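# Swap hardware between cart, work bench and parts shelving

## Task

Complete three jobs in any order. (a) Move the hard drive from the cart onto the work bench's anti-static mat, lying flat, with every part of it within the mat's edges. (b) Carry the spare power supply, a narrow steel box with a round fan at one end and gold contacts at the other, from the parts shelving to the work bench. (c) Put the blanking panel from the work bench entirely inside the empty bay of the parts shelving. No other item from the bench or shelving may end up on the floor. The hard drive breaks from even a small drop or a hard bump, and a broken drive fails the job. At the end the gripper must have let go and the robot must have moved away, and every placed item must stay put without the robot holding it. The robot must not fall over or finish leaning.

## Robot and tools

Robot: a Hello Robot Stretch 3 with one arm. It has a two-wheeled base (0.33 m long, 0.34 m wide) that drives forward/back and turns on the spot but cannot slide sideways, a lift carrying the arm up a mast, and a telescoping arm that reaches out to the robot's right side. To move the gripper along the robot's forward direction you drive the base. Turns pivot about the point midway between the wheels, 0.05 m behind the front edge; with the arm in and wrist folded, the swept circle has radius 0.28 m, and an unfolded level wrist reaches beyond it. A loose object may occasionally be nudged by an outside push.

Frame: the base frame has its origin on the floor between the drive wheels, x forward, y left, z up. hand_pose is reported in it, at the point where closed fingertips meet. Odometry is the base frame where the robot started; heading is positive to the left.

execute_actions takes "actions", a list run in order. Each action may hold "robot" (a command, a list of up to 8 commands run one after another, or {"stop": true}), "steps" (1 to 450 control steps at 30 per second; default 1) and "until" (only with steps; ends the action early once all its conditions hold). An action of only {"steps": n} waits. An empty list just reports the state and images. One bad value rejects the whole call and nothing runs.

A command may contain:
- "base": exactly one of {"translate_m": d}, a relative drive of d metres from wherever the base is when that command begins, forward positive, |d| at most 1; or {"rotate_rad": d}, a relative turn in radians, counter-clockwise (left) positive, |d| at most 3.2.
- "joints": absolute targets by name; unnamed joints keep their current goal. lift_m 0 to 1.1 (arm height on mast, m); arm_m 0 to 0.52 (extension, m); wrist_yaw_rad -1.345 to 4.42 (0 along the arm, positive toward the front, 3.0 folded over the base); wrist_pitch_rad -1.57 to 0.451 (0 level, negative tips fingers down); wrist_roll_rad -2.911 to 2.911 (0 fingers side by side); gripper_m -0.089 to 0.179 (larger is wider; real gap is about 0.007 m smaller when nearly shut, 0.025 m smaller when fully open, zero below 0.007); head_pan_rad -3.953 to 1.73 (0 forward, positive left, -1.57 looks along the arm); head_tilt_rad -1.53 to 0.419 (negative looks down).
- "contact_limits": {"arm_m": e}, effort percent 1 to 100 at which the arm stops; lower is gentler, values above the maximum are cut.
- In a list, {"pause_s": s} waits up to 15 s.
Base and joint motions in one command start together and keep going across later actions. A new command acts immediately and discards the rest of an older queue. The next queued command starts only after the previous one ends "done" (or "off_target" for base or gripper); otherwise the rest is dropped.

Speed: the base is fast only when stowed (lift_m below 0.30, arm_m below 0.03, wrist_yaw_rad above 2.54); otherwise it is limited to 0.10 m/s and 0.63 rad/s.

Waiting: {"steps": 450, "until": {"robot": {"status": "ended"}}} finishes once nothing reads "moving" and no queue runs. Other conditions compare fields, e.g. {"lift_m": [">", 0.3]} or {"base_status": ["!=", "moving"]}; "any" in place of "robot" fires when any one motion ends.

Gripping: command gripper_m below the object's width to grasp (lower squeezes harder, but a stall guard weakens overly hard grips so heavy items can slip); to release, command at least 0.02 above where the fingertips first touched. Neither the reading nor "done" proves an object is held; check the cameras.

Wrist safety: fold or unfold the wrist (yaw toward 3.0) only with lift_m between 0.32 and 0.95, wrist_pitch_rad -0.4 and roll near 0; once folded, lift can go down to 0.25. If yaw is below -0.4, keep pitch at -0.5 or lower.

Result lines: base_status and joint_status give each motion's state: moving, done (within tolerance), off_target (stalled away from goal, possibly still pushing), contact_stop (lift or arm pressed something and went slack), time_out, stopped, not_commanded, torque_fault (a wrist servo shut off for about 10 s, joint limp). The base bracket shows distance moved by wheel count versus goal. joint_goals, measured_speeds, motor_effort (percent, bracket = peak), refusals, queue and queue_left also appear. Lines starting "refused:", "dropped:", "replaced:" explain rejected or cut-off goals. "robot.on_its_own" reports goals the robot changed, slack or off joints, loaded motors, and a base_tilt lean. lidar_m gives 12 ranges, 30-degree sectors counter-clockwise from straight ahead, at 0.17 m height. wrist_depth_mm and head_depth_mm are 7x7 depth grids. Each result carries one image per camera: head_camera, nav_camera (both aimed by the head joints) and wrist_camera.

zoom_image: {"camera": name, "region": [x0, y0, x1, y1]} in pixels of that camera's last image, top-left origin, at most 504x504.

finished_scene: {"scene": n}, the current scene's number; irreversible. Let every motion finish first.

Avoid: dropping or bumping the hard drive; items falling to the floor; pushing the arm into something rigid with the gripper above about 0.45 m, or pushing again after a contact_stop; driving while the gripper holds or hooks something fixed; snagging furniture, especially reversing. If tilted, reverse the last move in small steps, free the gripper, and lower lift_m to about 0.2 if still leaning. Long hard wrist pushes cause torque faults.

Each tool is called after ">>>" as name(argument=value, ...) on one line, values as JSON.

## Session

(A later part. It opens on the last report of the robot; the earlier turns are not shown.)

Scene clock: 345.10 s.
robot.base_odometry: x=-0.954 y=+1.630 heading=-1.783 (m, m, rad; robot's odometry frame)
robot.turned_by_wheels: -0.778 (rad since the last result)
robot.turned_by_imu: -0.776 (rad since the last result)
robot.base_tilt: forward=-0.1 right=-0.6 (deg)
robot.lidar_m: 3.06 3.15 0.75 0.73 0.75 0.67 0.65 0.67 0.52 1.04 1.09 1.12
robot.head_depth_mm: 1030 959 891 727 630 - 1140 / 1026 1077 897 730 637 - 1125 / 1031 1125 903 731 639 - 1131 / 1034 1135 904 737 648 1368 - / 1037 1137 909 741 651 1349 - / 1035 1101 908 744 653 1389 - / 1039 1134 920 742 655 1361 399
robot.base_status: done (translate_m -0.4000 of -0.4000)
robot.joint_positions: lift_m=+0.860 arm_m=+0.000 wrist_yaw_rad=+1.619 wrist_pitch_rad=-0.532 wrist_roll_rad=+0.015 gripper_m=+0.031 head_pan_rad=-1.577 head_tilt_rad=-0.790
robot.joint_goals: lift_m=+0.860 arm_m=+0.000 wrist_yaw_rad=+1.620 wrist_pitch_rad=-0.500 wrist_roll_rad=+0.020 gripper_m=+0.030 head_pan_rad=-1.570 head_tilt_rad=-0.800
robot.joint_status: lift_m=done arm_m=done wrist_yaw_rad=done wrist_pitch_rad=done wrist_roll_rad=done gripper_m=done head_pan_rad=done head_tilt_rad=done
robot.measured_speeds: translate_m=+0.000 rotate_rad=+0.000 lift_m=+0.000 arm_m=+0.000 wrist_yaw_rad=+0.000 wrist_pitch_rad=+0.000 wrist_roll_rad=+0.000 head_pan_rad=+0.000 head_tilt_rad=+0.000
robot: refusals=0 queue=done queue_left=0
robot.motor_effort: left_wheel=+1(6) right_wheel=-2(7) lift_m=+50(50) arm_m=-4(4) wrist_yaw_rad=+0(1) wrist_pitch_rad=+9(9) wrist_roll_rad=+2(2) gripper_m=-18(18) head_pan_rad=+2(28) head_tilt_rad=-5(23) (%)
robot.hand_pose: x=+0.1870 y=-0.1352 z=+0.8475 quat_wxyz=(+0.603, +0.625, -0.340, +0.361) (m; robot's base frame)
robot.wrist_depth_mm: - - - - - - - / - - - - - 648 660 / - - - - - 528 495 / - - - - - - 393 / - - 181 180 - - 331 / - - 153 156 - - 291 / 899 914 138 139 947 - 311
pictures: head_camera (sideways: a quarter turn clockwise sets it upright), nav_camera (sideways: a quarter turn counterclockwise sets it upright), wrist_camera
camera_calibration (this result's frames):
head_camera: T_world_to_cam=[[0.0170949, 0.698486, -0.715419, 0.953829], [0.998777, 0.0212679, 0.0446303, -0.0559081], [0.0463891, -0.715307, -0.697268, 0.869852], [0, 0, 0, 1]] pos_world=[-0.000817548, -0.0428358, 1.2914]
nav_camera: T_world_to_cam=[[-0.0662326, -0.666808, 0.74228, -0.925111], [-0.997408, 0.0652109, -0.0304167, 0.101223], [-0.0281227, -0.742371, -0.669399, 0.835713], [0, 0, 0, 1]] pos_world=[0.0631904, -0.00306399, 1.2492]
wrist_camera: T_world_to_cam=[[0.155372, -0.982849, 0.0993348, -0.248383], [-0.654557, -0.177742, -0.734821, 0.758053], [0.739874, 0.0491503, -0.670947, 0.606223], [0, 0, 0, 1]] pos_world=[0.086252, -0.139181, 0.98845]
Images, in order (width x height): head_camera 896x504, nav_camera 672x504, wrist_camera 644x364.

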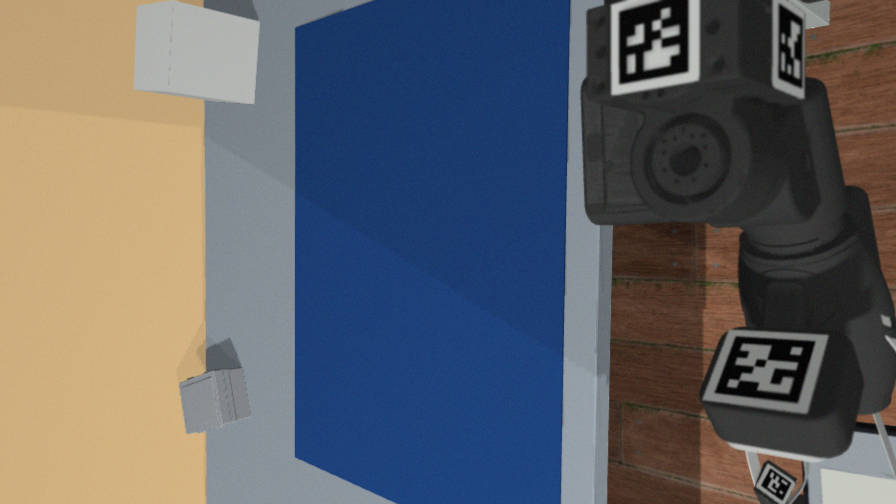

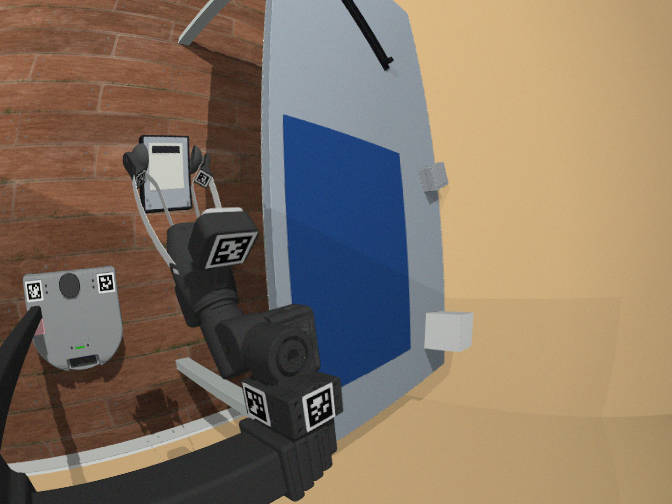

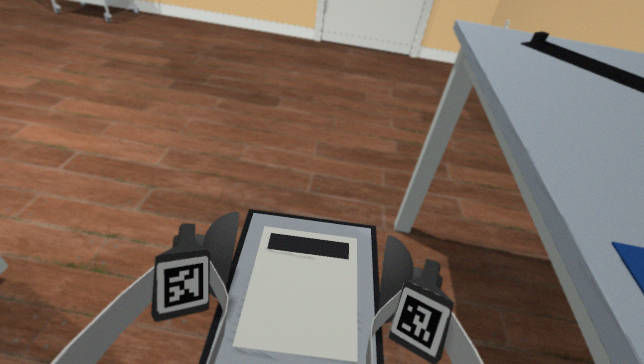

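>>> execute_actions(actions=[{"robot":[{"base":{"translate_m":-0.1},"joints":{"arm_m":0.45,"head_pan_rad":-1.4}},{"joints":{"lift_m":0.815}}],"steps":450,"until":{"robot":{"status":"ended"}}}])

Scene clock: 356.67 s.
robot.base_odometry: x=-0.933 y=+1.727 heading=-1.783 (m, m, rad; robot's odometry frame)
robot.turned_by_wheels: +0.000 (rad since the last result)
robot.turned_by_imu: -0.001 (rad since the last result)
robot.base_tilt: forward=+0.1 right=-0.6 (deg)
robot.lidar_m: 3.15 3.26 0.76 0.73 0.75 0.57 0.55 0.57 0.46 1.04 1.09 1.21
robot.head_depth_mm: 1005 1075 862 727 617 1313 1123 / 1010 1117 841 730 614 1321 1161 / 1034 1122 967 732 630 1324 1162 / 1057 1132 938 733 648 1332 1163 / 1070 1122 910 733 664 1335 1164 / 1092 1175 914 741 670 1338 1167 / 1114 1197 923 743 1453 1337 1176
robot.base_status: done (translate_m -0.1000 of -0.1000)
robot.joint_positions: lift_m=+0.815 arm_m=+0.450 wrist_yaw_rad=+1.619 wrist_pitch_rad=-0.532 wrist_roll_rad=+0.015 gripper_m=+0.031 head_pan_rad=-1.407 head_tilt_rad=-0.790
robot.joint_goals: lift_m=+0.815 arm_m=+0.450 wrist_yaw_rad=+1.620 wrist_pitch_rad=-0.500 wrist_roll_rad=+0.020 gripper_m=+0.030 head_pan_rad=-1.400 head_tilt_rad=-0.800
robot.joint_status: lift_m=done arm_m=done wrist_yaw_rad=done wrist_pitch_rad=done wrist_roll_rad=done gripper_m=done head_pan_rad=done head_tilt_rad=done
robot.measured_speeds: translate_m=+0.000 rotate_rad=+0.000 lift_m=+0.000 arm_m=+0.000 wrist_yaw_rad=+0.000 wrist_pitch_rad=+0.000 wrist_roll_rad=+0.000 head_pan_rad=+0.000 head_tilt_rad=+0.000
robot: refusals=0 queue=done queue_left=0
robot.motor_effort: left_wheel=+1(4) right_wheel=-2(8) lift_m=+27(50) arm_m=+3(4) wrist_yaw_rad=+0(0) wrist_pitch_rad=+9(9) wrist_roll_rad=+2(2) gripper_m=-18(18) head_pan_rad=+3(11) head_tilt_rad=-5(5) (%)
robot.hand_pose: x=+0.1870 y=-0.5847 z=+0.8033 quat_wxyz=(+0.603, +0.625, -0.340, +0.361) (m; robot's base frame)
robot.wrist_depth_mm: - - 534 568 634 706 746 / - - 381 408 443 480 536 / - 282 299 316 336 363 389 / 229 236 247 260 274 287 303 / 198 206 181 180 234 240 251 / 174 181 153 157 194 206 215 / 158 158 138 139 166 182 187
pictures: head_camera (sideways: a quarter turn clockwise sets it upright), nav_camera (sideways: a quarter turn counterclockwise sets it upright), wrist_camera
camera_calibration (this result's frames):
head_camera: T_world_to_cam=[[-0.101502, 0.691452, -0.715256, 0.95434], [0.980741, 0.190142, 0.0446367, -0.0558064], [0.166864, -0.696951, -0.697435, 0.869334], [0, 0, 0, 1]] pos_world=[0.00653835, -0.0433861, 1.29139]
nav_camera: T_world_to_cam=[[0.0477093, -0.668562, 0.742124, -0.925603], [-0.994041, -0.104684, -0.0304029, 0.101184], [0.0980148, -0.736251, -0.669572, 0.835169], [0, 0, 0, 1]] pos_world=[0.0628823, 0.00666345, 1.24919]
wrist_camera: T_world_to_cam=[[0.155315, -0.982872, 0.0992002, -0.685691], [-0.654673, -0.17761, -0.73475, 0.6457], [0.739784, 0.0491742, -0.671045, 0.598783], [0, 0, 0, 1]] pos_world=[0.0862512, -0.588708, 0.944259]
Images, in order (width x height): head_camera 896x504, nav_camera 672x504, wrist_camera 644x364.

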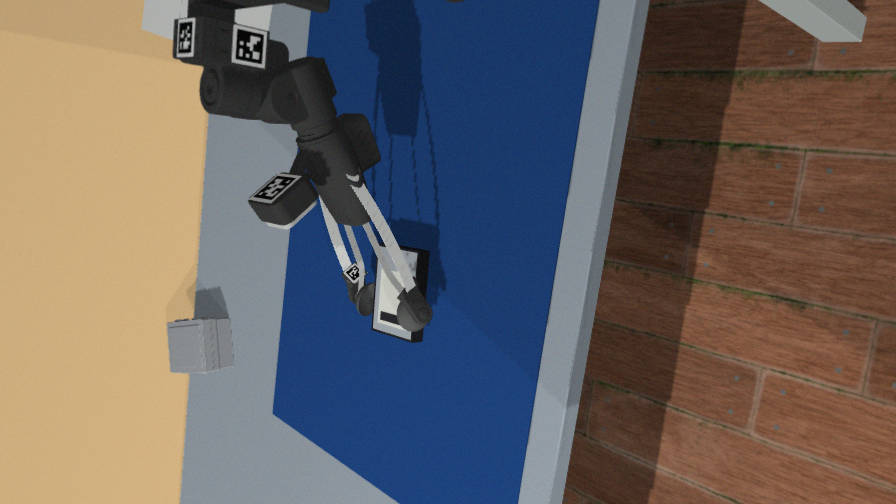

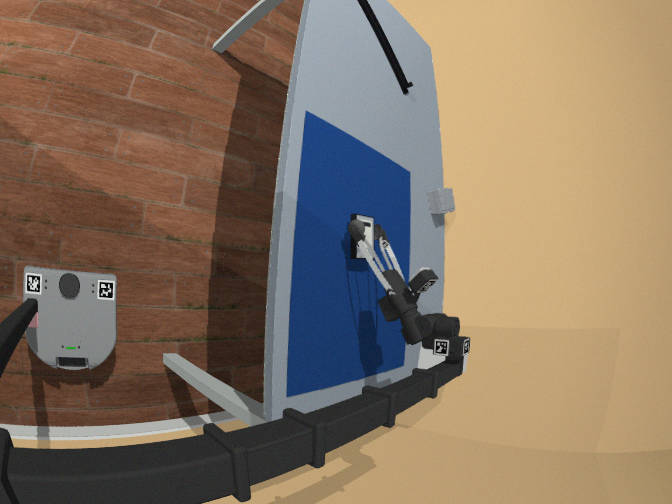

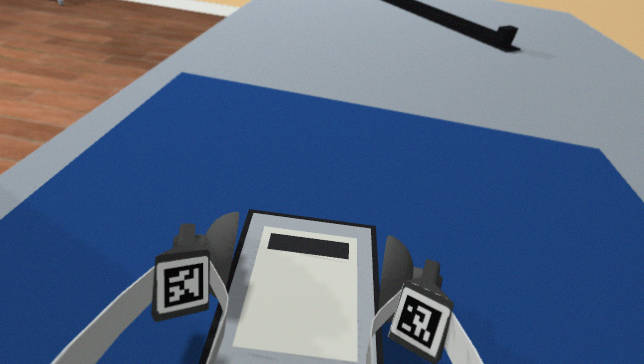

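>>> execute_actions(actions=[{"robot":[{"joints":{"lift_m":0.804}},{"joints":{"lift_m":0.799}},{"joints":{"lift_m":0.794}}],"steps":450,"until":{"robot":{"status":"ended"}}}])

Scene clock: 361.33 s.
robot.base_odometry: x=-0.933 y=+1.727 heading=-1.784 (m, m, rad; robot's odometry frame)
robot.turned_by_wheels: -0.001 (rad since the last result)
robot.turned_by_imu: -0.002 (rad since the last result)
robot.base_tilt: forward=-0.1 right=-0.4 (deg)
robot.lidar_m: 3.15 3.26 0.75 0.73 0.75 0.57 0.55 0.57 0.46 1.04 1.09 1.21
robot.head_depth_mm: 1002 1064 851 727 613 1306 1123 / 1018 1121 843 730 628 1315 1162 / 1039 1121 987 734 633 1321 1159 / 1053 1139 918 727 648 1313 1172 / 1066 1123 911 717 664 1335 1170 / 1087 1173 912 740 669 1328 1172 / 1118 1193 919 744 1458 1343 1178
robot.base_status: done (translate_m -0.1000 of -0.1000)
robot.joint_positions: lift_m=+0.795 arm_m=+0.450 wrist_yaw_rad=+1.620 wrist_pitch_rad=-0.513 wrist_roll_rad=+0.016 gripper_m=+0.031 head_pan_rad=-1.407 head_tilt_rad=-0.790
robot.joint_goals: lift_m=+0.794 arm_m=+0.450 wrist_yaw_rad=+1.620 wrist_pitch_rad=-0.500 wrist_roll_rad=+0.020 gripper_m=+0.030 head_pan_rad=-1.400 head_tilt_rad=-0.800
robot.joint_status: lift_m=done arm_m=done wrist_yaw_rad=done wrist_pitch_rad=done wrist_roll_rad=done gripper_m=done head_pan_rad=done head_tilt_rad=done
robot.measured_speeds: translate_m=+0.000 rotate_rad=+0.000 lift_m=+0.000 arm_m=+0.000 wrist_yaw_rad=+0.000 wrist_pitch_rad=+0.000 wrist_roll_rad=+0.000 head_pan_rad=+0.000 head_tilt_rad=+0.000
robot: refusals=0 queue=done queue_left=0
robot.on_its_own: right_wheel is at rest, and its effort (+24) is outside its rest range (-18 to +18)
robot.motor_effort: left_wheel=-7(7) right_wheel=+24(24) lift_m=+18(26) arm_m=+3(3) wrist_yaw_rad=+1(1) wrist_pitch_rad=+4(10) wrist_roll_rad=+2(2) gripper_m=-18(17) head_pan_rad=+2(2) head_tilt_rad=-4(4) (%)
robot.hand_pose: x=+0.1899 y=-0.5846 z=+0.7867 quat_wxyz=(+0.599, +0.622, -0.346, +0.367) (m; robot's base frame)
robot.wrist_depth_mm: - - 505 546 615 692 759 / - 337 351 384 419 461 513 / 264 260 274 294 313 336 367 / 208 217 227 238 251 266 283 / 179 187 181 181 213 220 231 / 157 164 151 155 176 188 196 / 143 142 136 137 150 165 169
pictures: head_camera (sideways: a quarter turn clockwise sets it upright), nav_camera (sideways: a quarter turn counterclockwise sets it upright), wrist_camera
camera_calibration (this result's frames):
head_camera: T_world_to_cam=[[-0.101502, 0.691452, -0.715256, 0.95434], [0.980741, 0.190142, 0.0446367, -0.0558064], [0.166864, -0.696951, -0.697435, 0.869334], [0, 0, 0, 1]] pos_world=[0.00653835, -0.0433861, 1.29139]
nav_camera: T_world_to_cam=[[0.0477093, -0.668562, 0.742125, -0.925603], [-0.994041, -0.104684, -0.0304029, 0.101184], [0.0980148, -0.736251, -0.669572, 0.835168], [0, 0, 0, 1]] pos_world=[0.0628823, 0.00666345, 1.24919]
wrist_camera: T_world_to_cam=[[0.153532, -0.982961, 0.101072, -0.685485], [-0.640479, -0.176882, -0.747328, 0.642982], [0.752472, 0.050004, -0.656723, 0.572303], [0, 0, 0, 1]] pos_world=[0.0864185, -0.58869, 0.925647]
Images, in order (width x height): head_camera 896x504, nav_camera 672x504, wrist_camera 644x364.

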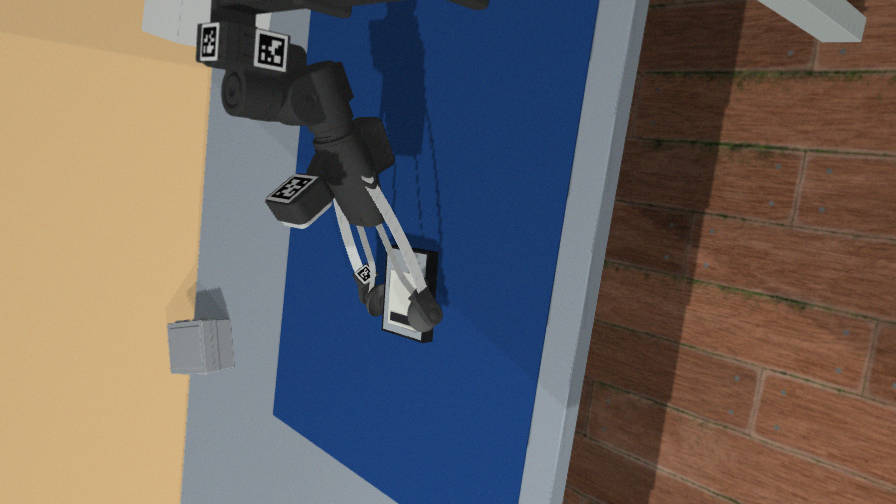

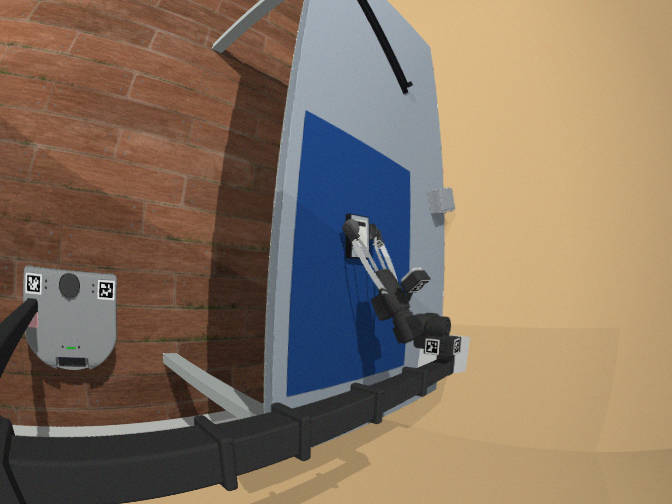

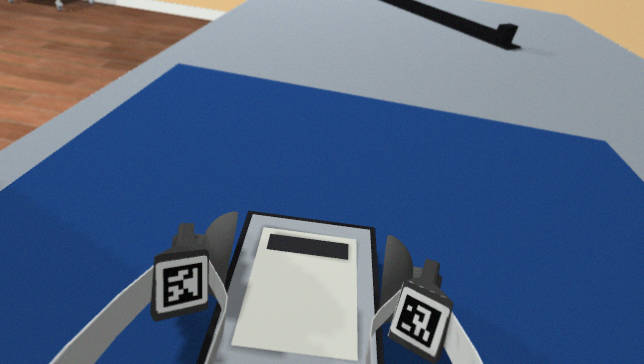

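Down. Release, raise, and move toward the panel.

>>> execute_actions(actions=[{"robot":[{"joints":{"gripper_m":0.11}},{"joints":{"lift_m":0.92}},{"base":{"translate_m":0.75},"joints":{"arm_m":0.1,"head_pan_rad":-1.57}}],"steps":450,"until":{"robot":{"status":"ended"}}}])

Scene clock: 375.57 s.
robot.base_odometry: x=-1.091 y=+0.994 heading=-1.783 (m, m, rad; robot's odometry frame)
robot.turned_by_wheels: +0.001 (rad since the last result)
robot.turned_by_imu: -0.003 (rad since the last result)
robot.base_tilt: forward=-0.1 right=-0.5 (deg)
robot.lidar_m: 2.43 2.55 2.88 0.73 0.75 1.03 1.29 1.06 1.09 1.06 0.57 0.60
robot.head_depth_mm: 1023 1108 - 691 643 1315 1162 / 1026 1118 968 - 634 1324 1158 / 1028 1125 935 - 1434 1322 1159 / 1032 1134 904 739 - 1321 1171 / 1036 1131 915 764 - 1336 1166 / 1037 1144 914 788 1054 1316 1166 / 1035 1140 920 747 1459 1286 1179
robot.base_status: done (translate_m +0.7500 of +0.7500)
robot.joint_positions: lift_m=+0.920 arm_m=+0.100 wrist_yaw_rad=+1.620 wrist_pitch_rad=-0.514 wrist_roll_rad=+0.016 gripper_m=+0.110 head_pan_rad=-1.563 head_tilt_rad=-0.790
robot.joint_goals: lift_m=+0.920 arm_m=+0.100 wrist_yaw_rad=+1.620 wrist_pitch_rad=-0.500 wrist_roll_rad=+0.020 gripper_m=+0.110 head_pan_rad=-1.570 head_tilt_rad=-0.800
robot.joint_status: lift_m=done arm_m=done wrist_yaw_rad=done wrist_pitch_rad=done wrist_roll_rad=done gripper_m=done head_pan_rad=done head_tilt_rad=done
robot.measured_speeds: translate_m=+0.000 rotate_rad=+0.000 lift_m=+0.000 arm_m=+0.000 wrist_yaw_rad=+0.000 wrist_pitch_rad=+0.000 wrist_roll_rad=+0.000 head_pan_rad=+0.000 head_tilt_rad=+0.000
robot: refusals=0 queue=done queue_left=0
robot.motor_effort: left_wheel=+1(6) right_wheel=-2(24) lift_m=+48(51) arm_m=-5(5) wrist_yaw_rad=+1(0) wrist_pitch_rad=+4(4) wrist_roll_rad=+2(2) gripper_m=+0(84) head_pan_rad=-3(11) head_tilt_rad=-4(4) (%)
robot.hand_pose: x=+0.1897 y=-0.2350 z=+0.9114 quat_wxyz=(+0.599, +0.622, -0.346, +0.366) (m; robot's base frame)
robot.wrist_depth_mm: - - - - - - - / - - - - - - - / - - - - - - - / - - - - - - - / - - - - - 405 425 / - - - - - 351 355 / 969 974 - - - 306 312
pictures: head_camera (sideways: a quarter turn clockwise sets it upright), nav_camera (sideways: a quarter turn counterclockwise sets it upright), wrist_camera
camera_calibration (this result's frames):
head_camera: T_world_to_cam=[[0.00730108, 0.698828, -0.715253, 0.953672], [0.998381, 0.0352553, 0.0446368, -0.0559142], [0.0564099, -0.714421, -0.697439, 0.870013], [0, 0, 0, 1]] pos_world=[-0.000216448, -0.042926, 1.29139]
nav_camera: T_world_to_cam=[[-0.0568779, -0.667848, 0.742121, -0.924961], [-0.998224, 0.0512309, -0.0304026, 0.101209], [-0.0177152, -0.742532, -0.669576, 0.83588], [0, 0, 0, 1]] pos_world=[0.0632276, -0.00225087, 1.24919]
wrist_camera: T_world_to_cam=[[0.153641, -0.982956, 0.100955, -0.354417], [-0.641281, -0.176919, -0.746631, 0.797408], [0.751767, 0.0499729, -0.657533, 0.637705], [0, 0, 0, 1]] pos_world=[0.0864101, -0.239168, 1.05046]
Images, in order (width x height): head_camera 896x504, nav_camera 672x504, wrist_camera 644x364.

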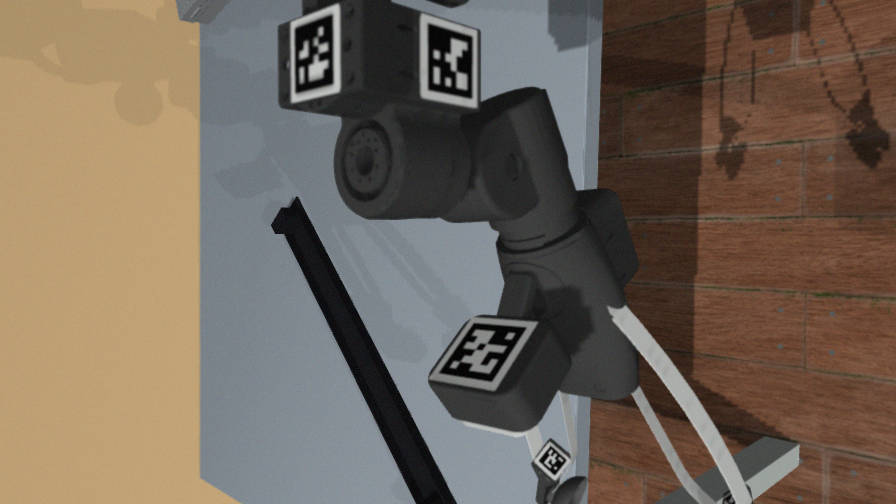

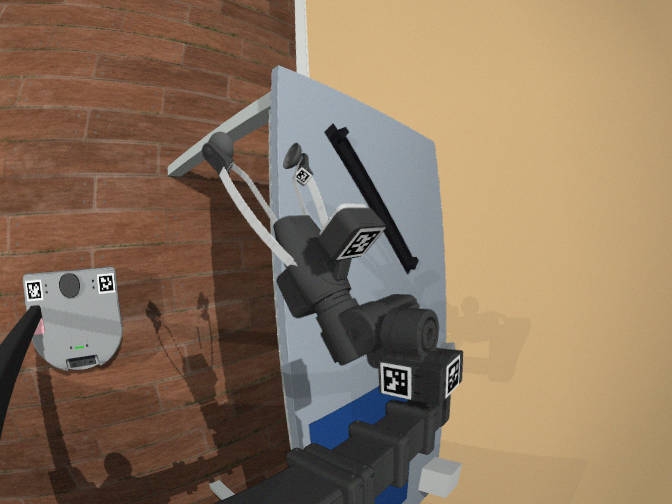

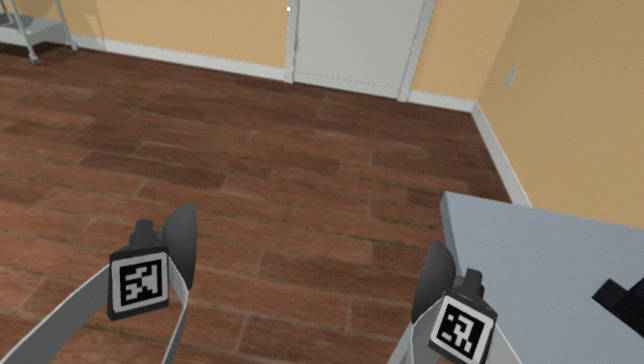

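>>> execute_actions(actions=[{"robot":[{"base":{"translate_m":0.32},"joints":{"arm_m":0.38,"wrist_yaw_rad":-0.866,"wrist_pitch_rad":-0.55,"lift_m":0.9,"head_pan_rad":-1.8,"gripper_m":0.1}}],"steps":450,"until":{"robot":{"status":"ended"}}}])

Scene clock: 398.00 s.
robot.base_odometry: x=-1.159 y=+0.681 heading=-1.783 (m, m, rad; robot's odometry frame)
robot.turned_by_wheels: +0.000 (rad since the last result)
robot.turned_by_imu: -0.002 (rad since the last result)
robot.base_tilt: forward=+0.0 right=-0.5 (deg)
robot.lidar_m: 2.11 2.21 2.43 1.58 0.91 1.03 1.61 1.36 1.10 0.43 1.21 1.65
robot.head_depth_mm: 1122 1155 897 - - - 1153 / 1092 1162 - - 1447 1325 1158 / 1075 1171 - 734 1442 1326 1161 / 1039 - 878 737 666 1321 1173 / 1020 - 856 721 653 1322 1153 / 1011 1104 891 742 655 1267 1173 / 988 1118 1227 1407 672 1344 1176
robot.base_status: done (translate_m +0.3200 of +0.3200)
robot.joint_positions: lift_m=+0.900 arm_m=+0.380 wrist_yaw_rad=-0.864 wrist_pitch_rad=-0.563 wrist_roll_rad=+0.017 gripper_m=+0.100 head_pan_rad=-1.793 head_tilt_rad=-0.790
robot.joint_goals: lift_m=+0.900 arm_m=+0.380 wrist_yaw_rad=-0.866 wrist_pitch_rad=-0.550 wrist_roll_rad=+0.020 gripper_m=+0.100 head_pan_rad=-1.800 head_tilt_rad=-0.800
robot.joint_status: lift_m=done arm_m=done wrist_yaw_rad=done wrist_pitch_rad=done wrist_roll_rad=done gripper_m=done head_pan_rad=done head_tilt_rad=done
robot.measured_speeds: translate_m=+0.000 rotate_rad=+0.000 lift_m=+0.000 arm_m=+0.000 wrist_yaw_rad=+0.000 wrist_pitch_rad=+0.000 wrist_roll_rad=+0.000 head_pan_rad=+0.000 head_tilt_rad=+0.000
robot: refusals=0 queue=done queue_left=0
robot.motor_effort: left_wheel=+2(5) right_wheel=-2(4) lift_m=+25(48) arm_m=+2(4) wrist_yaw_rad=-2(3) wrist_pitch_rad=+3(4) wrist_roll_rad=+2(2) gripper_m=+0(51) head_pan_rad=-3(13) head_tilt_rad=-4(4) (%)
robot.hand_pose: x=-0.1765 y=-0.6569 z=+0.8819 quat_wxyz=(+0.529, -0.109, -0.703, -0.462) (m; robot's base frame)
robot.wrist_depth_mm: 450 524 623 691 811 928 - / 456 496 530 562 599 654 712 / 387 406 422 455 476 506 544 / 332 345 359 374 394 417 439 / 287 301 310 321 338 350 366 / 257 - 265 281 289 305 315 / 231 234 239 250 253 270 276
pictures: head_camera (sideways: a quarter turn clockwise sets it upright), nav_camera (sideways: a quarter turn counterclockwise sets it upright), wrist_camera
camera_calibration (this result's frames):
head_camera: T_world_to_cam=[[0.166451, 0.678757, -0.71525, 0.952697], [0.98012, -0.193318, 0.0446369, -0.055803], [-0.107973, -0.708461, -0.697442, 0.871019], [0, 0, 0, 1]] pos_world=[-0.00983775, -0.040355, 1.29139]
nav_camera: T_world_to_cam=[[-0.207658, -0.63729, 0.742118, -0.924037], [-0.960247, 0.27749, -0.0304024, 0.100977], [-0.186555, -0.718931, -0.669579, 0.836913], [0, 0, 0, 1]] pos_world=[0.0612096, -0.0152172, 1.24919]
wrist_camera: T_world_to_cam=[[-0.726033, 0.681097, 0.0947803, 0.233492], [0.42735, 0.554874, -0.713783, 1.10633], [-0.538747, -0.477726, -0.693924, 0.372389], [0, 0, 0, 1]] pos_world=[-0.102645, -0.595004, 1.02596]
Images, in order (width x height): head_camera 896x504, nav_camera 672x504, wrist_camera 644x364.

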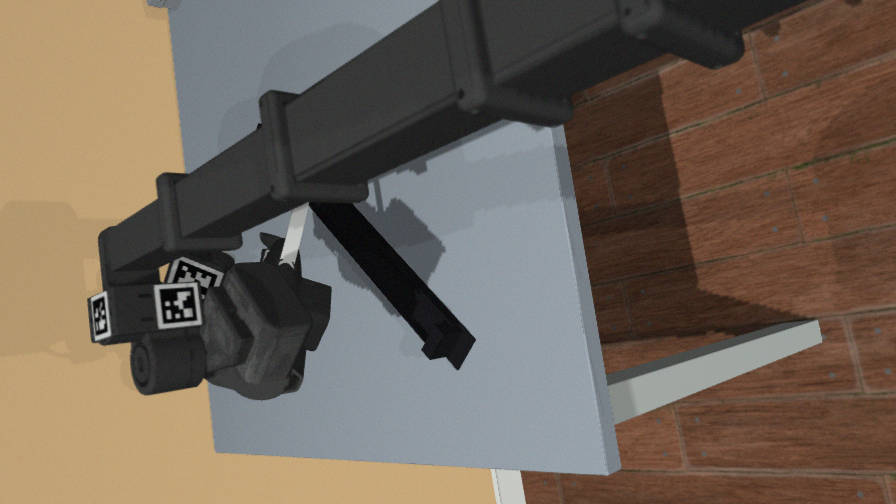

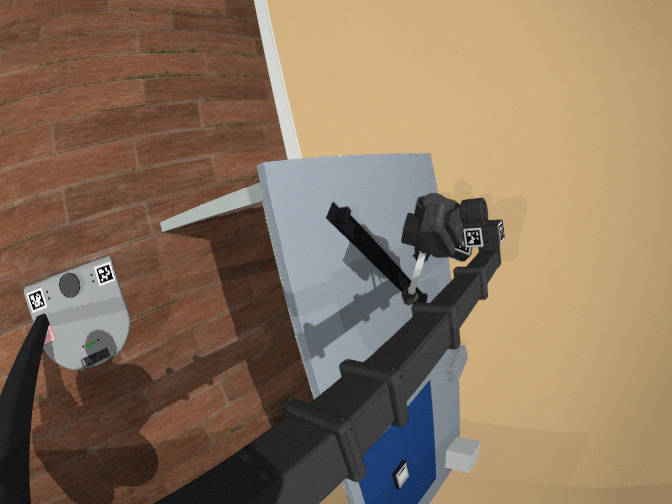

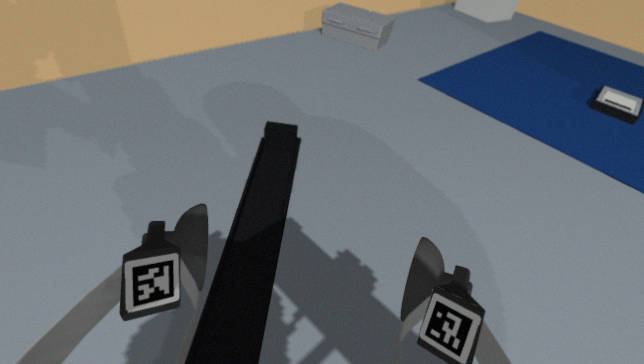

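>>> execute_actions(actions=[{"robot":[{"base":{"translate_m":0.023},"joints":{"arm_m":0.416,"wrist_yaw_rad":-0.826,"gripper_m":0.085}},{"joints":{"lift_m":0.825}}],"steps":450,"until":{"robot":{"status":"ended"}}}])

Scene clock: 414.57 s.
robot.base_odometry: x=-1.163 y=+0.659 heading=-1.783 (m, m, rad; robot's odometry frame)
robot.turned_by_wheels: +0.000 (rad since the last result)
robot.turned_by_imu: -0.001 (rad since the last result)
robot.base_tilt: forward=+0.1 right=-0.7 (deg)
robot.lidar_m: 2.09 2.19 2.42 1.65 0.91 1.03 1.63 1.39 1.10 0.42 1.21 1.65
robot.head_depth_mm: 1117 1159 894 729 661 - - / 1104 1166 900 750 - 1292 1145 / 1074 1160 928 - 1436 1330 1160 / 1052 1150 826 738 667 1324 1160 / 1034 1129 - 722 655 1281 1155 / 1015 1114 903 745 654 1304 1177 / 988 1121 1258 1488 1518 1324 1176
robot.base_status: done (translate_m +0.0230 of +0.0230)
robot.joint_positions: lift_m=+0.825 arm_m=+0.416 wrist_yaw_rad=-0.828 wrist_pitch_rad=-0.563 wrist_roll_rad=+0.017 gripper_m=+0.085 head_pan_rad=-1.793 head_tilt_rad=-0.790
robot.joint_goals: lift_m=+0.825 arm_m=+0.416 wrist_yaw_rad=-0.826 wrist_pitch_rad=-0.550 wrist_roll_rad=+0.020 gripper_m=+0.085 head_pan_rad=-1.800 head_tilt_rad=-0.800
robot.joint_status: lift_m=done arm_m=done wrist_yaw_rad=done wrist_pitch_rad=done wrist_roll_rad=done gripper_m=done head_pan_rad=done head_tilt_rad=done
robot.measured_speeds: translate_m=+0.000 rotate_rad=+0.000 lift_m=+0.000 arm_m=+0.000 wrist_yaw_rad=+0.000 wrist_pitch_rad=+0.000 wrist_roll_rad=+0.000 head_pan_rad=+0.000 head_tilt_rad=+0.000
robot: refusals=0 queue=done queue_left=0
robot.motor_effort: left_wheel=+2(5) right_wheel=-2(4) lift_m=+25(24) arm_m=+3(3) wrist_yaw_rad=+2(0) wrist_pitch_rad=+4(3) wrist_roll_rad=+2(2) gripper_m=+0(63) head_pan_rad=-2(1) head_tilt_rad=-5(5) (%)
robot.hand_pose: x=-0.1716 y=-0.6984 z=+0.8069 quat_wxyz=(+0.537, -0.097, -0.705, -0.453) (m; robot's base frame)
robot.wrist_depth_mm: 399 442 483 527 589 655 746 / 330 349 370 390 429 466 498 / 272 285 300 314 335 357 383 / 231 242 252 261 278 292 308 / 203 211 221 223 239 247 258 / 180 187 188 195 208 213 222 / - 164 170 172 176 190 194
pictures: head_camera (sideways: a quarter turn clockwise sets it upright), nav_camera (sideways: a quarter turn counterclockwise sets it upright), wrist_camera
camera_calibration (this result's frames):
head_camera: T_world_to_cam=[[0.166455, 0.678756, -0.71525, 0.952697], [0.980119, -0.193324, 0.0446369, -0.055803], [-0.107977, -0.70846, -0.697442, 0.871019], [0, 0, 0, 1]] pos_world=[-0.009838, -0.0403549, 1.29139]
nav_camera: T_world_to_cam=[[-0.207662, -0.637289, 0.742118, -0.924037], [-0.960246, 0.277496, -0.0304024, 0.100977], [-0.186559, -0.718929, -0.669579, 0.836913], [0, 0, 0, 1]] pos_world=[0.0612095, -0.0152175, 1.24919]
wrist_camera: T_world_to_cam=[[-0.7501, 0.6545, 0.0947584, 0.249711], [0.407199, 0.569998, -0.713646, 1.08069], [-0.521094, -0.496721, -0.694067, 0.293012], [0, 0, 0, 1]] pos_world=[-0.100059, -0.633881, 0.950936]
Images, in order (width x height): head_camera 896x504, nav_camera 672x504, wrist_camera 644x364.

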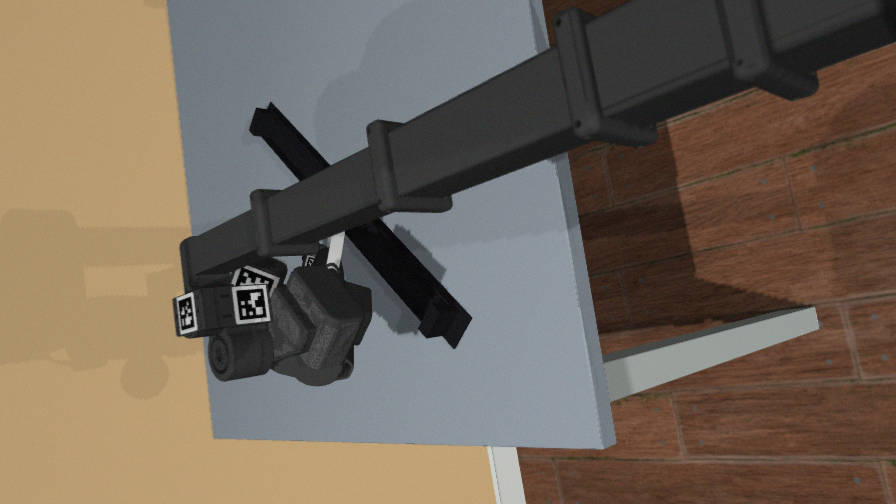

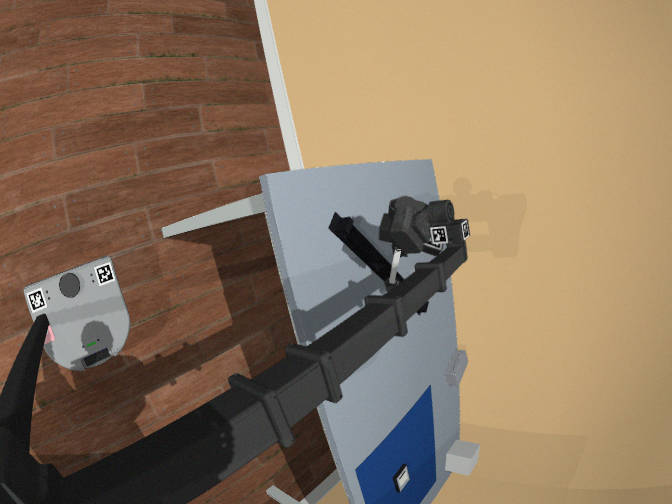

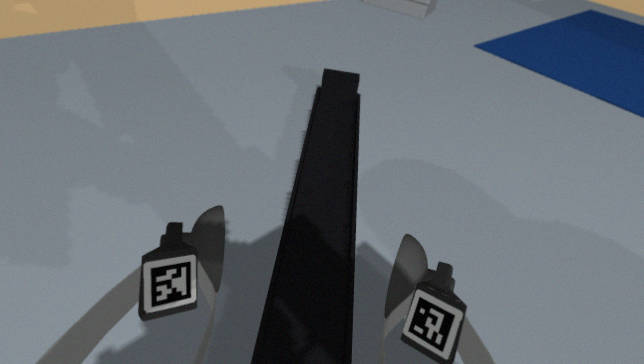

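>>> execute_actions(actions=[{"robot":[{"joints":{"lift_m":0.806,"gripper_m":0.075}},{"joints":{"lift_m":0.800}}],"steps":450,"until":{"robot":{"status":"ended"}}}])

Scene clock: 423.83 s.
robot.base_odometry: x=-1.163 y=+0.659 heading=-1.782 (m, m, rad; robot's odometry frame)
robot.turned_by_wheels: +0.000 (rad since the last result)
robot.turned_by_imu: +0.000 (rad since the last result)
robot.base_tilt: forward=-0.1 right=-0.6 (deg)
robot.lidar_m: 2.09 2.19 2.42 1.66 0.91 1.03 1.63 1.39 1.10 0.42 1.21 1.65
robot.head_depth_mm: 1125 1157 894 730 1467 - - / 1100 1166 897 750 - 1283 1141 / 1079 1162 930 - 1435 1324 1163 / 1052 1154 - 735 667 1321 1161 / 1032 1141 - 725 654 1284 1151 / 1015 1106 917 743 655 1306 1175 / 994 1126 1268 1487 1514 1333 1184
robot.base_status: done (translate_m +0.0230 of +0.0230)
robot.joint_positions: lift_m=+0.801 arm_m=+0.416 wrist_yaw_rad=-0.828 wrist_pitch_rad=-0.553 wrist_roll_rad=+0.017 gripper_m=+0.075 head_pan_rad=-1.793 head_tilt_rad=-0.790
robot.joint_goals: lift_m=+0.800 arm_m=+0.416 wrist_yaw_rad=-0.826 wrist_pitch_rad=-0.550 wrist_roll_rad=+0.020 gripper_m=+0.075 head_pan_rad=-1.800 head_tilt_rad=-0.800
robot.joint_status: lift_m=done arm_m=done wrist_yaw_rad=done wrist_pitch_rad=done wrist_roll_rad=done gripper_m=done head_pan_rad=done head_tilt_rad=done
robot.measured_speeds: translate_m=+0.000 rotate_rad=+0.000 lift_m=+0.000 arm_m=+0.000 wrist_yaw_rad=+0.000 wrist_pitch_rad=+0.000 wrist_roll_rad=+0.000 head_pan_rad=+0.000 head_tilt_rad=+0.000
robot: refusals=0 queue=done queue_left=0
robot.motor_effort: left_wheel=+5(4) right_wheel=-12(12) lift_m=+19(28) arm_m=+3(2) wrist_yaw_rad=+3(3) wrist_pitch_rad=+1(4) wrist_roll_rad=+2(2) gripper_m=-1(50) head_pan_rad=-2(2) head_tilt_rad=-5(5) (%)
robot.hand_pose: x=-0.1728 y=-0.6996 z=+0.7844 quat_wxyz=(+0.539, -0.100, -0.705, -0.450) (m; robot's base frame)
robot.wrist_depth_mm: 378 405 439 481 532 599 677 / 296 308 329 332 380 417 453 / 242 252 266 275 299 320 342 / 206 213 223 224 245 257 273 / 179 185 195 192 210 217 227 / 158 164 165 169 183 187 195 / 144 144 148 150 155 166 170
pictures: head_camera (sideways: a quarter turn clockwise sets it upright), nav_camera (sideways: a quarter turn counterclockwise sets it upright), wrist_camera
camera_calibration (this result's frames):
head_camera: T_world_to_cam=[[0.166455, 0.678756, -0.71525, 0.952697], [0.980119, -0.193324, 0.0446369, -0.055803], [-0.107977, -0.70846, -0.697442, 0.871019], [0, 0, 0, 1]] pos_world=[-0.009838, -0.0403549, 1.29139]
nav_camera: T_world_to_cam=[[-0.207662, -0.637289, 0.742118, -0.924037], [-0.960246, 0.277496, -0.0304024, 0.100977], [-0.186559, -0.718929, -0.669579, 0.836913], [0, 0, 0, 1]] pos_world=[0.0612095, -0.0152175, 1.24919]
wrist_camera: T_world_to_cam=[[-0.749346, 0.655192, 0.095937, 0.251354], [0.401503, 0.564773, -0.72099, 1.06687], [-0.52657, -0.501752, -0.686272, 0.265569], [0, 0, 0, 1]] pos_world=[-0.100159, -0.633973, 0.92734]
Images, in order (width x height): head_camera 896x504, nav_camera 672x504, wrist_camera 644x364.

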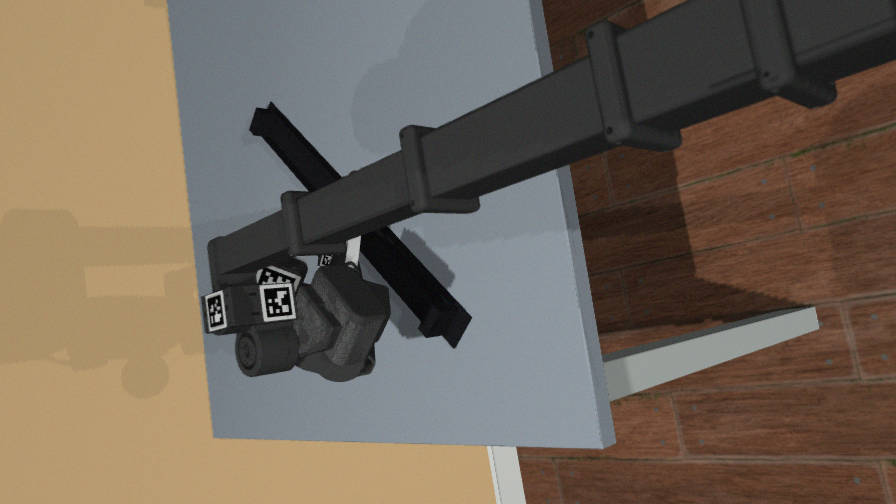

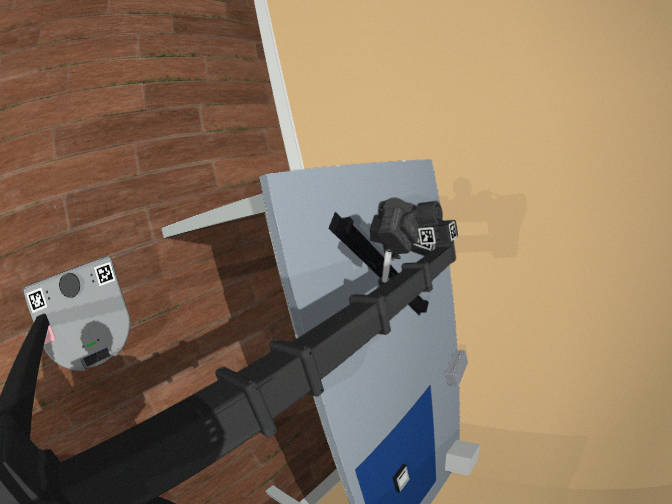

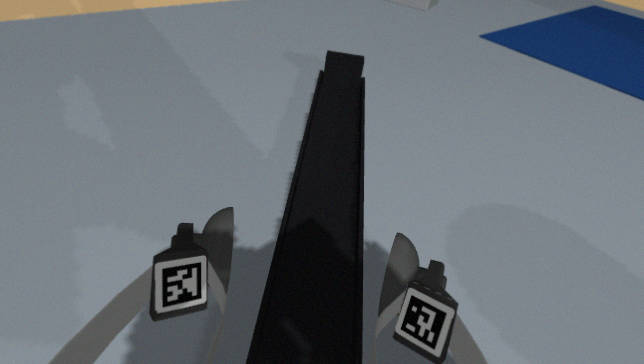

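>>> execute_actions(actions=[{"robot":[{"joints":{"lift_m":0.802}},{"joints":{"gripper_m":0.05}},{"joints":{"gripper_m":-0.01}},{"pause_s":0.3},{"joints":{"lift_m":0.815}},{"joints":{"lift_m":0.84}}],"steps":450,"until":{"robot":{"status":"ended"}}},{"steps":20}])

Scene clock: 431.20 s.
robot.base_odometry: x=-1.163 y=+0.659 heading=-1.783 (m, m, rad; robot's odometry frame)
robot.turned_by_wheels: +0.000 (rad since the last result)
robot.turned_by_imu: -0.001 (rad since the last result)
robot.base_tilt: forward=-0.1 right=-0.5 (deg)
robot.lidar_m: 2.09 2.18 2.42 1.66 0.91 1.03 1.63 1.38 1.10 0.42 1.21 1.65
robot.head_depth_mm: 1127 1150 896 730 - - 1125 / 1098 1164 900 - - 1291 1164 / 1067 1162 - 701 1440 1329 1166 / 1054 1148 793 741 667 1323 1172 / 1030 1117 - 721 654 1288 1158 / 1012 1103 886 742 654 1303 1175 / 991 1108 1263 1494 1525 1343 1177
robot.base_status: done (translate_m +0.0230 of +0.0230)
robot.joint_positions: lift_m=+0.840 arm_m=+0.416 wrist_yaw_rad=-0.824 wrist_pitch_rad=-0.571 wrist_roll_rad=+0.017 gripper_m=-0.006 head_pan_rad=-1.793 head_tilt_rad=-0.790
robot.joint_goals: lift_m=+0.840 arm_m=+0.416 wrist_yaw_rad=-0.826 wrist_pitch_rad=-0.550 wrist_roll_rad=+0.020 gripper_m=-0.007 head_pan_rad=-1.800 head_tilt_rad=-0.800
robot.joint_status: lift_m=done arm_m=done wrist_yaw_rad=done wrist_pitch_rad=done wrist_roll_rad=done gripper_m=done head_pan_rad=done head_tilt_rad=done
robot.measured_speeds: translate_m=+0.000 rotate_rad=+0.000 lift_m=+0.000 arm_m=+0.000 wrist_yaw_rad=+0.000 wrist_pitch_rad=+0.000 wrist_roll_rad=+0.000 head_pan_rad=+0.000 head_tilt_rad=+0.000
robot: refusals=0 queue=done queue_left=0
robot.motor_effort: left_wheel=+2(5) right_wheel=-1(12) lift_m=+50(50) arm_m=+2(3) wrist_yaw_rad=-3(3) wrist_pitch_rad=+6(6) wrist_roll_rad=+2(2) gripper_m=-20(100) head_pan_rad=-2(3) head_tilt_rad=-5(4) (%)
robot.hand_pose: x=-0.1701 y=-0.6982 z=+0.8194 quat_wxyz=(+0.536, -0.092, -0.706, -0.454) (m; robot's base frame)
robot.wrist_depth_mm: 416 456 508 552 604 688 764 / 353 367 388 374 448 488 524 / 290 302 319 295 354 379 406 / 248 256 267 235 294 309 328 / 216 223 235 197 253 261 274 / 193 199 - 170 222 227 236 / 173 179 175 153 193 200 207
pictures: head_camera (sideways: a quarter turn clockwise sets it upright), nav_camera (sideways: a quarter turn counterclockwise sets it upright), wrist_camera
camera_calibration (this result's frames):
head_camera: T_world_to_cam=[[0.166458, 0.678766, -0.71524, 0.952685], [0.980119, -0.193324, 0.0446373, -0.0558034], [-0.107975, -0.708451, -0.697452, 0.871032], [0, 0, 0, 1]] pos_world=[-0.00983798, -0.0403548, 1.29139]
nav_camera: T_world_to_cam=[[-0.207665, -0.637298, 0.742109, -0.924026], [-0.960246, 0.277496, -0.0304016, 0.100976], [-0.186558, -0.718921, -0.669589, 0.836926], [0, 0, 0, 1]] pos_world=[0.0612096, -0.0152169, 1.24919]
wrist_camera: T_world_to_cam=[[-0.753398, 0.650847, 0.093752, 0.247268], [0.40911, 0.575566, -0.708063, 1.08851], [-0.514801, -0.495099, -0.699898, 0.309548], [0, 0, 0, 1]] pos_world=[-0.0996723, -0.634184, 0.964202]
Images, in order (width x height): head_camera 896x504, nav_camera 672x504, wrist_camera 644x364.

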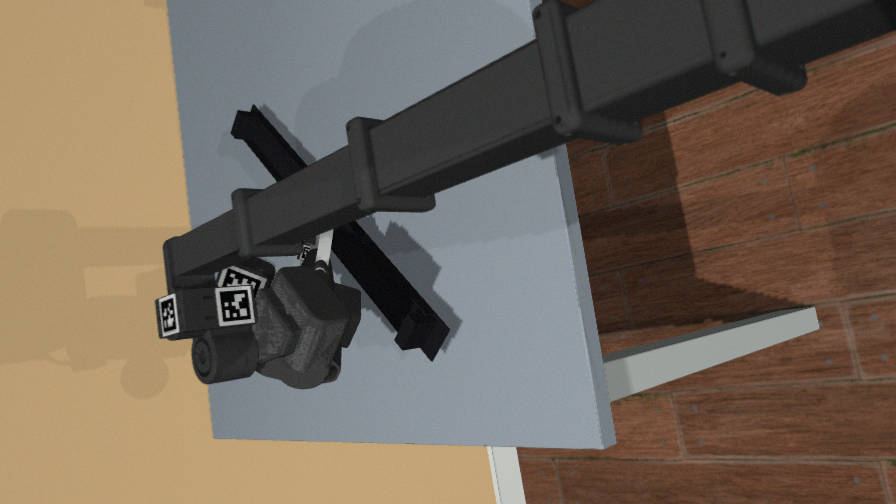

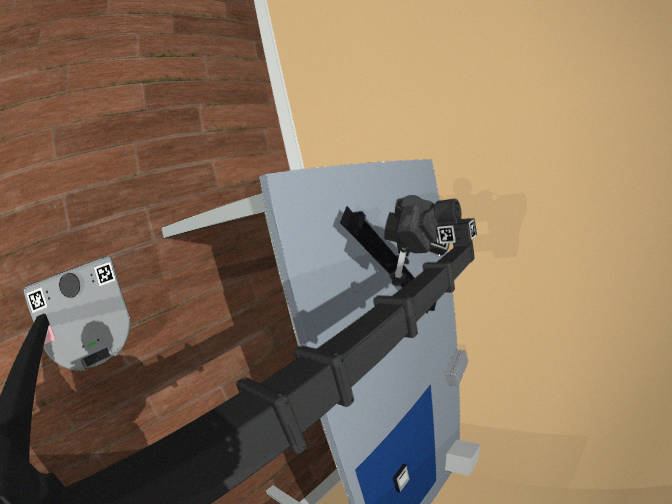

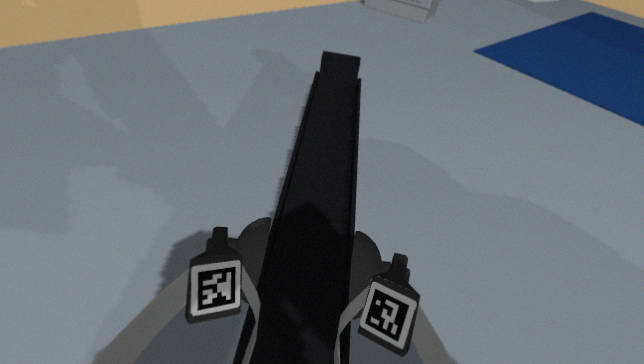

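>>> execute_actions(actions=[{"robot":[{"joints":{"lift_m":0.92}},{"joints":{"arm_m":0.0}},{"joints":{"wrist_yaw_rad":2.6,"head_pan_rad":0,"head_tilt_rad":-1.2},"base":{"rotate_rad":1.634}}],"steps":450,"until":{"robot":{"status":"ended"}}}])

Scene clock: 465.90 s.
robot.base_odometry: x=-1.163 y=+0.659 heading=-0.149 (m, m, rad; robot's odometry frame)
robot.turned_by_wheels: +1.634 (rad since the last result)
robot.turned_by_imu: +1.628 (rad since the last result)
robot.base_tilt: forward=+0.1 right=-0.3 (deg)
robot.lidar_m: 1.33 0.85 1.10 1.39 1.39 1.08 0.42 1.23 1.76 2.09 2.23 2.55
robot.head_depth_mm: 1765 1622 1484 1364 1271 - - / 1787 1608 1483 1373 1283 1223 1099 / 1765 1631 1484 1376 1298 370 - / 1806 1630 1496 1385 1295 375 - / 1812 1630 1514 1392 397 1200 - / 1469 1515 1481 1388 407 1204 1147 / 1067 1107 1336 1399 1273 1211 1145
robot.base_status: done (rotate_rad +1.6339 of +1.6340)
robot.joint_positions: lift_m=+0.920 arm_m=+0.000 wrist_yaw_rad=+2.598 wrist_pitch_rad=-0.572 wrist_roll_rad=+0.017 gripper_m=-0.006 head_pan_rad=-0.007 head_tilt_rad=-1.185
robot.joint_goals: lift_m=+0.920 arm_m=+0.000 wrist_yaw_rad=+2.600 wrist_pitch_rad=-0.550 wrist_roll_rad=+0.020 gripper_m=-0.007 head_pan_rad=+0.000 head_tilt_rad=-1.200
robot.joint_status: lift_m=done arm_m=done wrist_yaw_rad=done wrist_pitch_rad=done wrist_roll_rad=done gripper_m=done head_pan_rad=done head_tilt_rad=done
robot.measured_speeds: translate_m=+0.000 rotate_rad=+0.000 lift_m=+0.000 arm_m=+0.000 wrist_yaw_rad=+0.000 wrist_pitch_rad=+0.000 wrist_roll_rad=+0.000 head_pan_rad=+0.000 head_tilt_rad=+0.000
robot: refusals=0 queue=done queue_left=0
robot.motor_effort: left_wheel=-2(6) right_wheel=+4(9) lift_m=+49(50) arm_m=-4(5) wrist_yaw_rad=+3(3) wrist_pitch_rad=+6(6) wrist_roll_rad=+1(1) gripper_m=-21(21) head_pan_rad=+2(29) head_tilt_rad=-7(32) (%)
robot.hand_pose: x=+0.0835 y=+0.0280 z=+0.8993 quat_wxyz=(+0.375, +0.712, +0.007, +0.594) (m; robot's base frame)
robot.wrist_depth_mm: - - - - - 729 736 / - - - - - 787 857 / - - - 294 - 884 - / - - - 235 - - - / - - - 197 - - - / - - - 169 - - - / - 964 930 153 - - -
pictures: head_camera (sideways: a quarter turn clockwise sets it upright), nav_camera (sideways: a quarter turn counterclockwise sets it upright), wrist_camera
camera_calibration (this result's frames):
head_camera: T_world_to_cam=[[-0.920171, 0.0191842, -0.391047, 0.536962], [-0.00118929, 0.998657, 0.0517912, -0.0591059], [0.391516, 0.0481218, -0.918912, 1.15588], [0, 0, 0, 1]] pos_world=[0.0414804, -0.00689775, 1.27519]
nav_camera: T_world_to_cam=[[0.901226, -0.0683875, 0.42792, -0.521446], [-0.0731362, -0.997308, -0.0053543, 0.0629469], [0.427134, -0.026471, -0.903801, 1.13769], [0, 0, 0, 1]] pos_world=[-0.0114028, 0.0572329, 1.25172]
wrist_camera: T_world_to_cam=[[0.903749, -0.41782, 0.0930843, -0.149732], [-0.235032, -0.666083, -0.70788, 0.711729], [0.357768, 0.617868, -0.700173, 0.751822], [0, 0, 0, 1]] pos_world=[0.0336217, -0.053017, 1.04416]
Images, in order (width x height): head_camera 896x504, nav_camera 672x504, wrist_camera 644x364.

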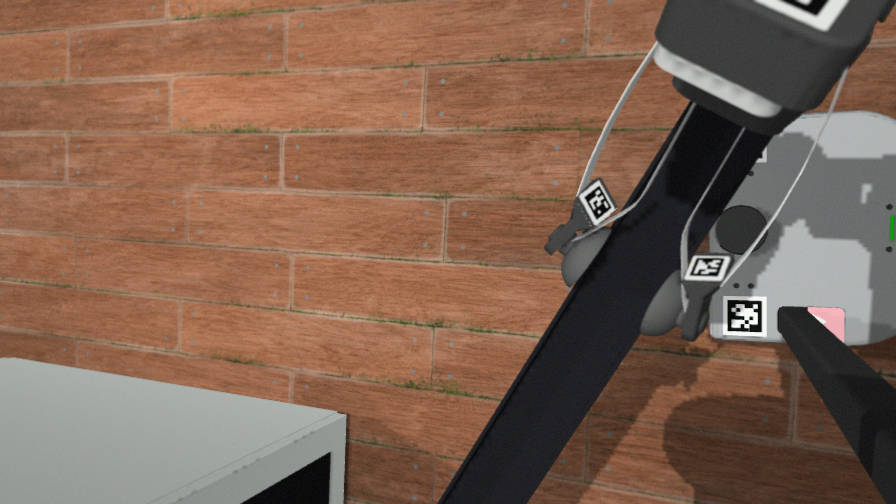

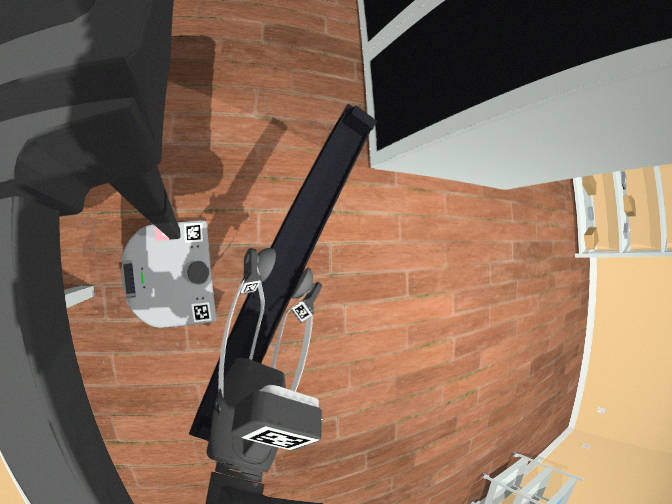

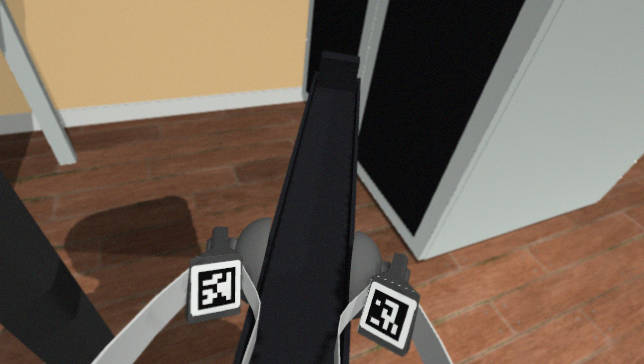

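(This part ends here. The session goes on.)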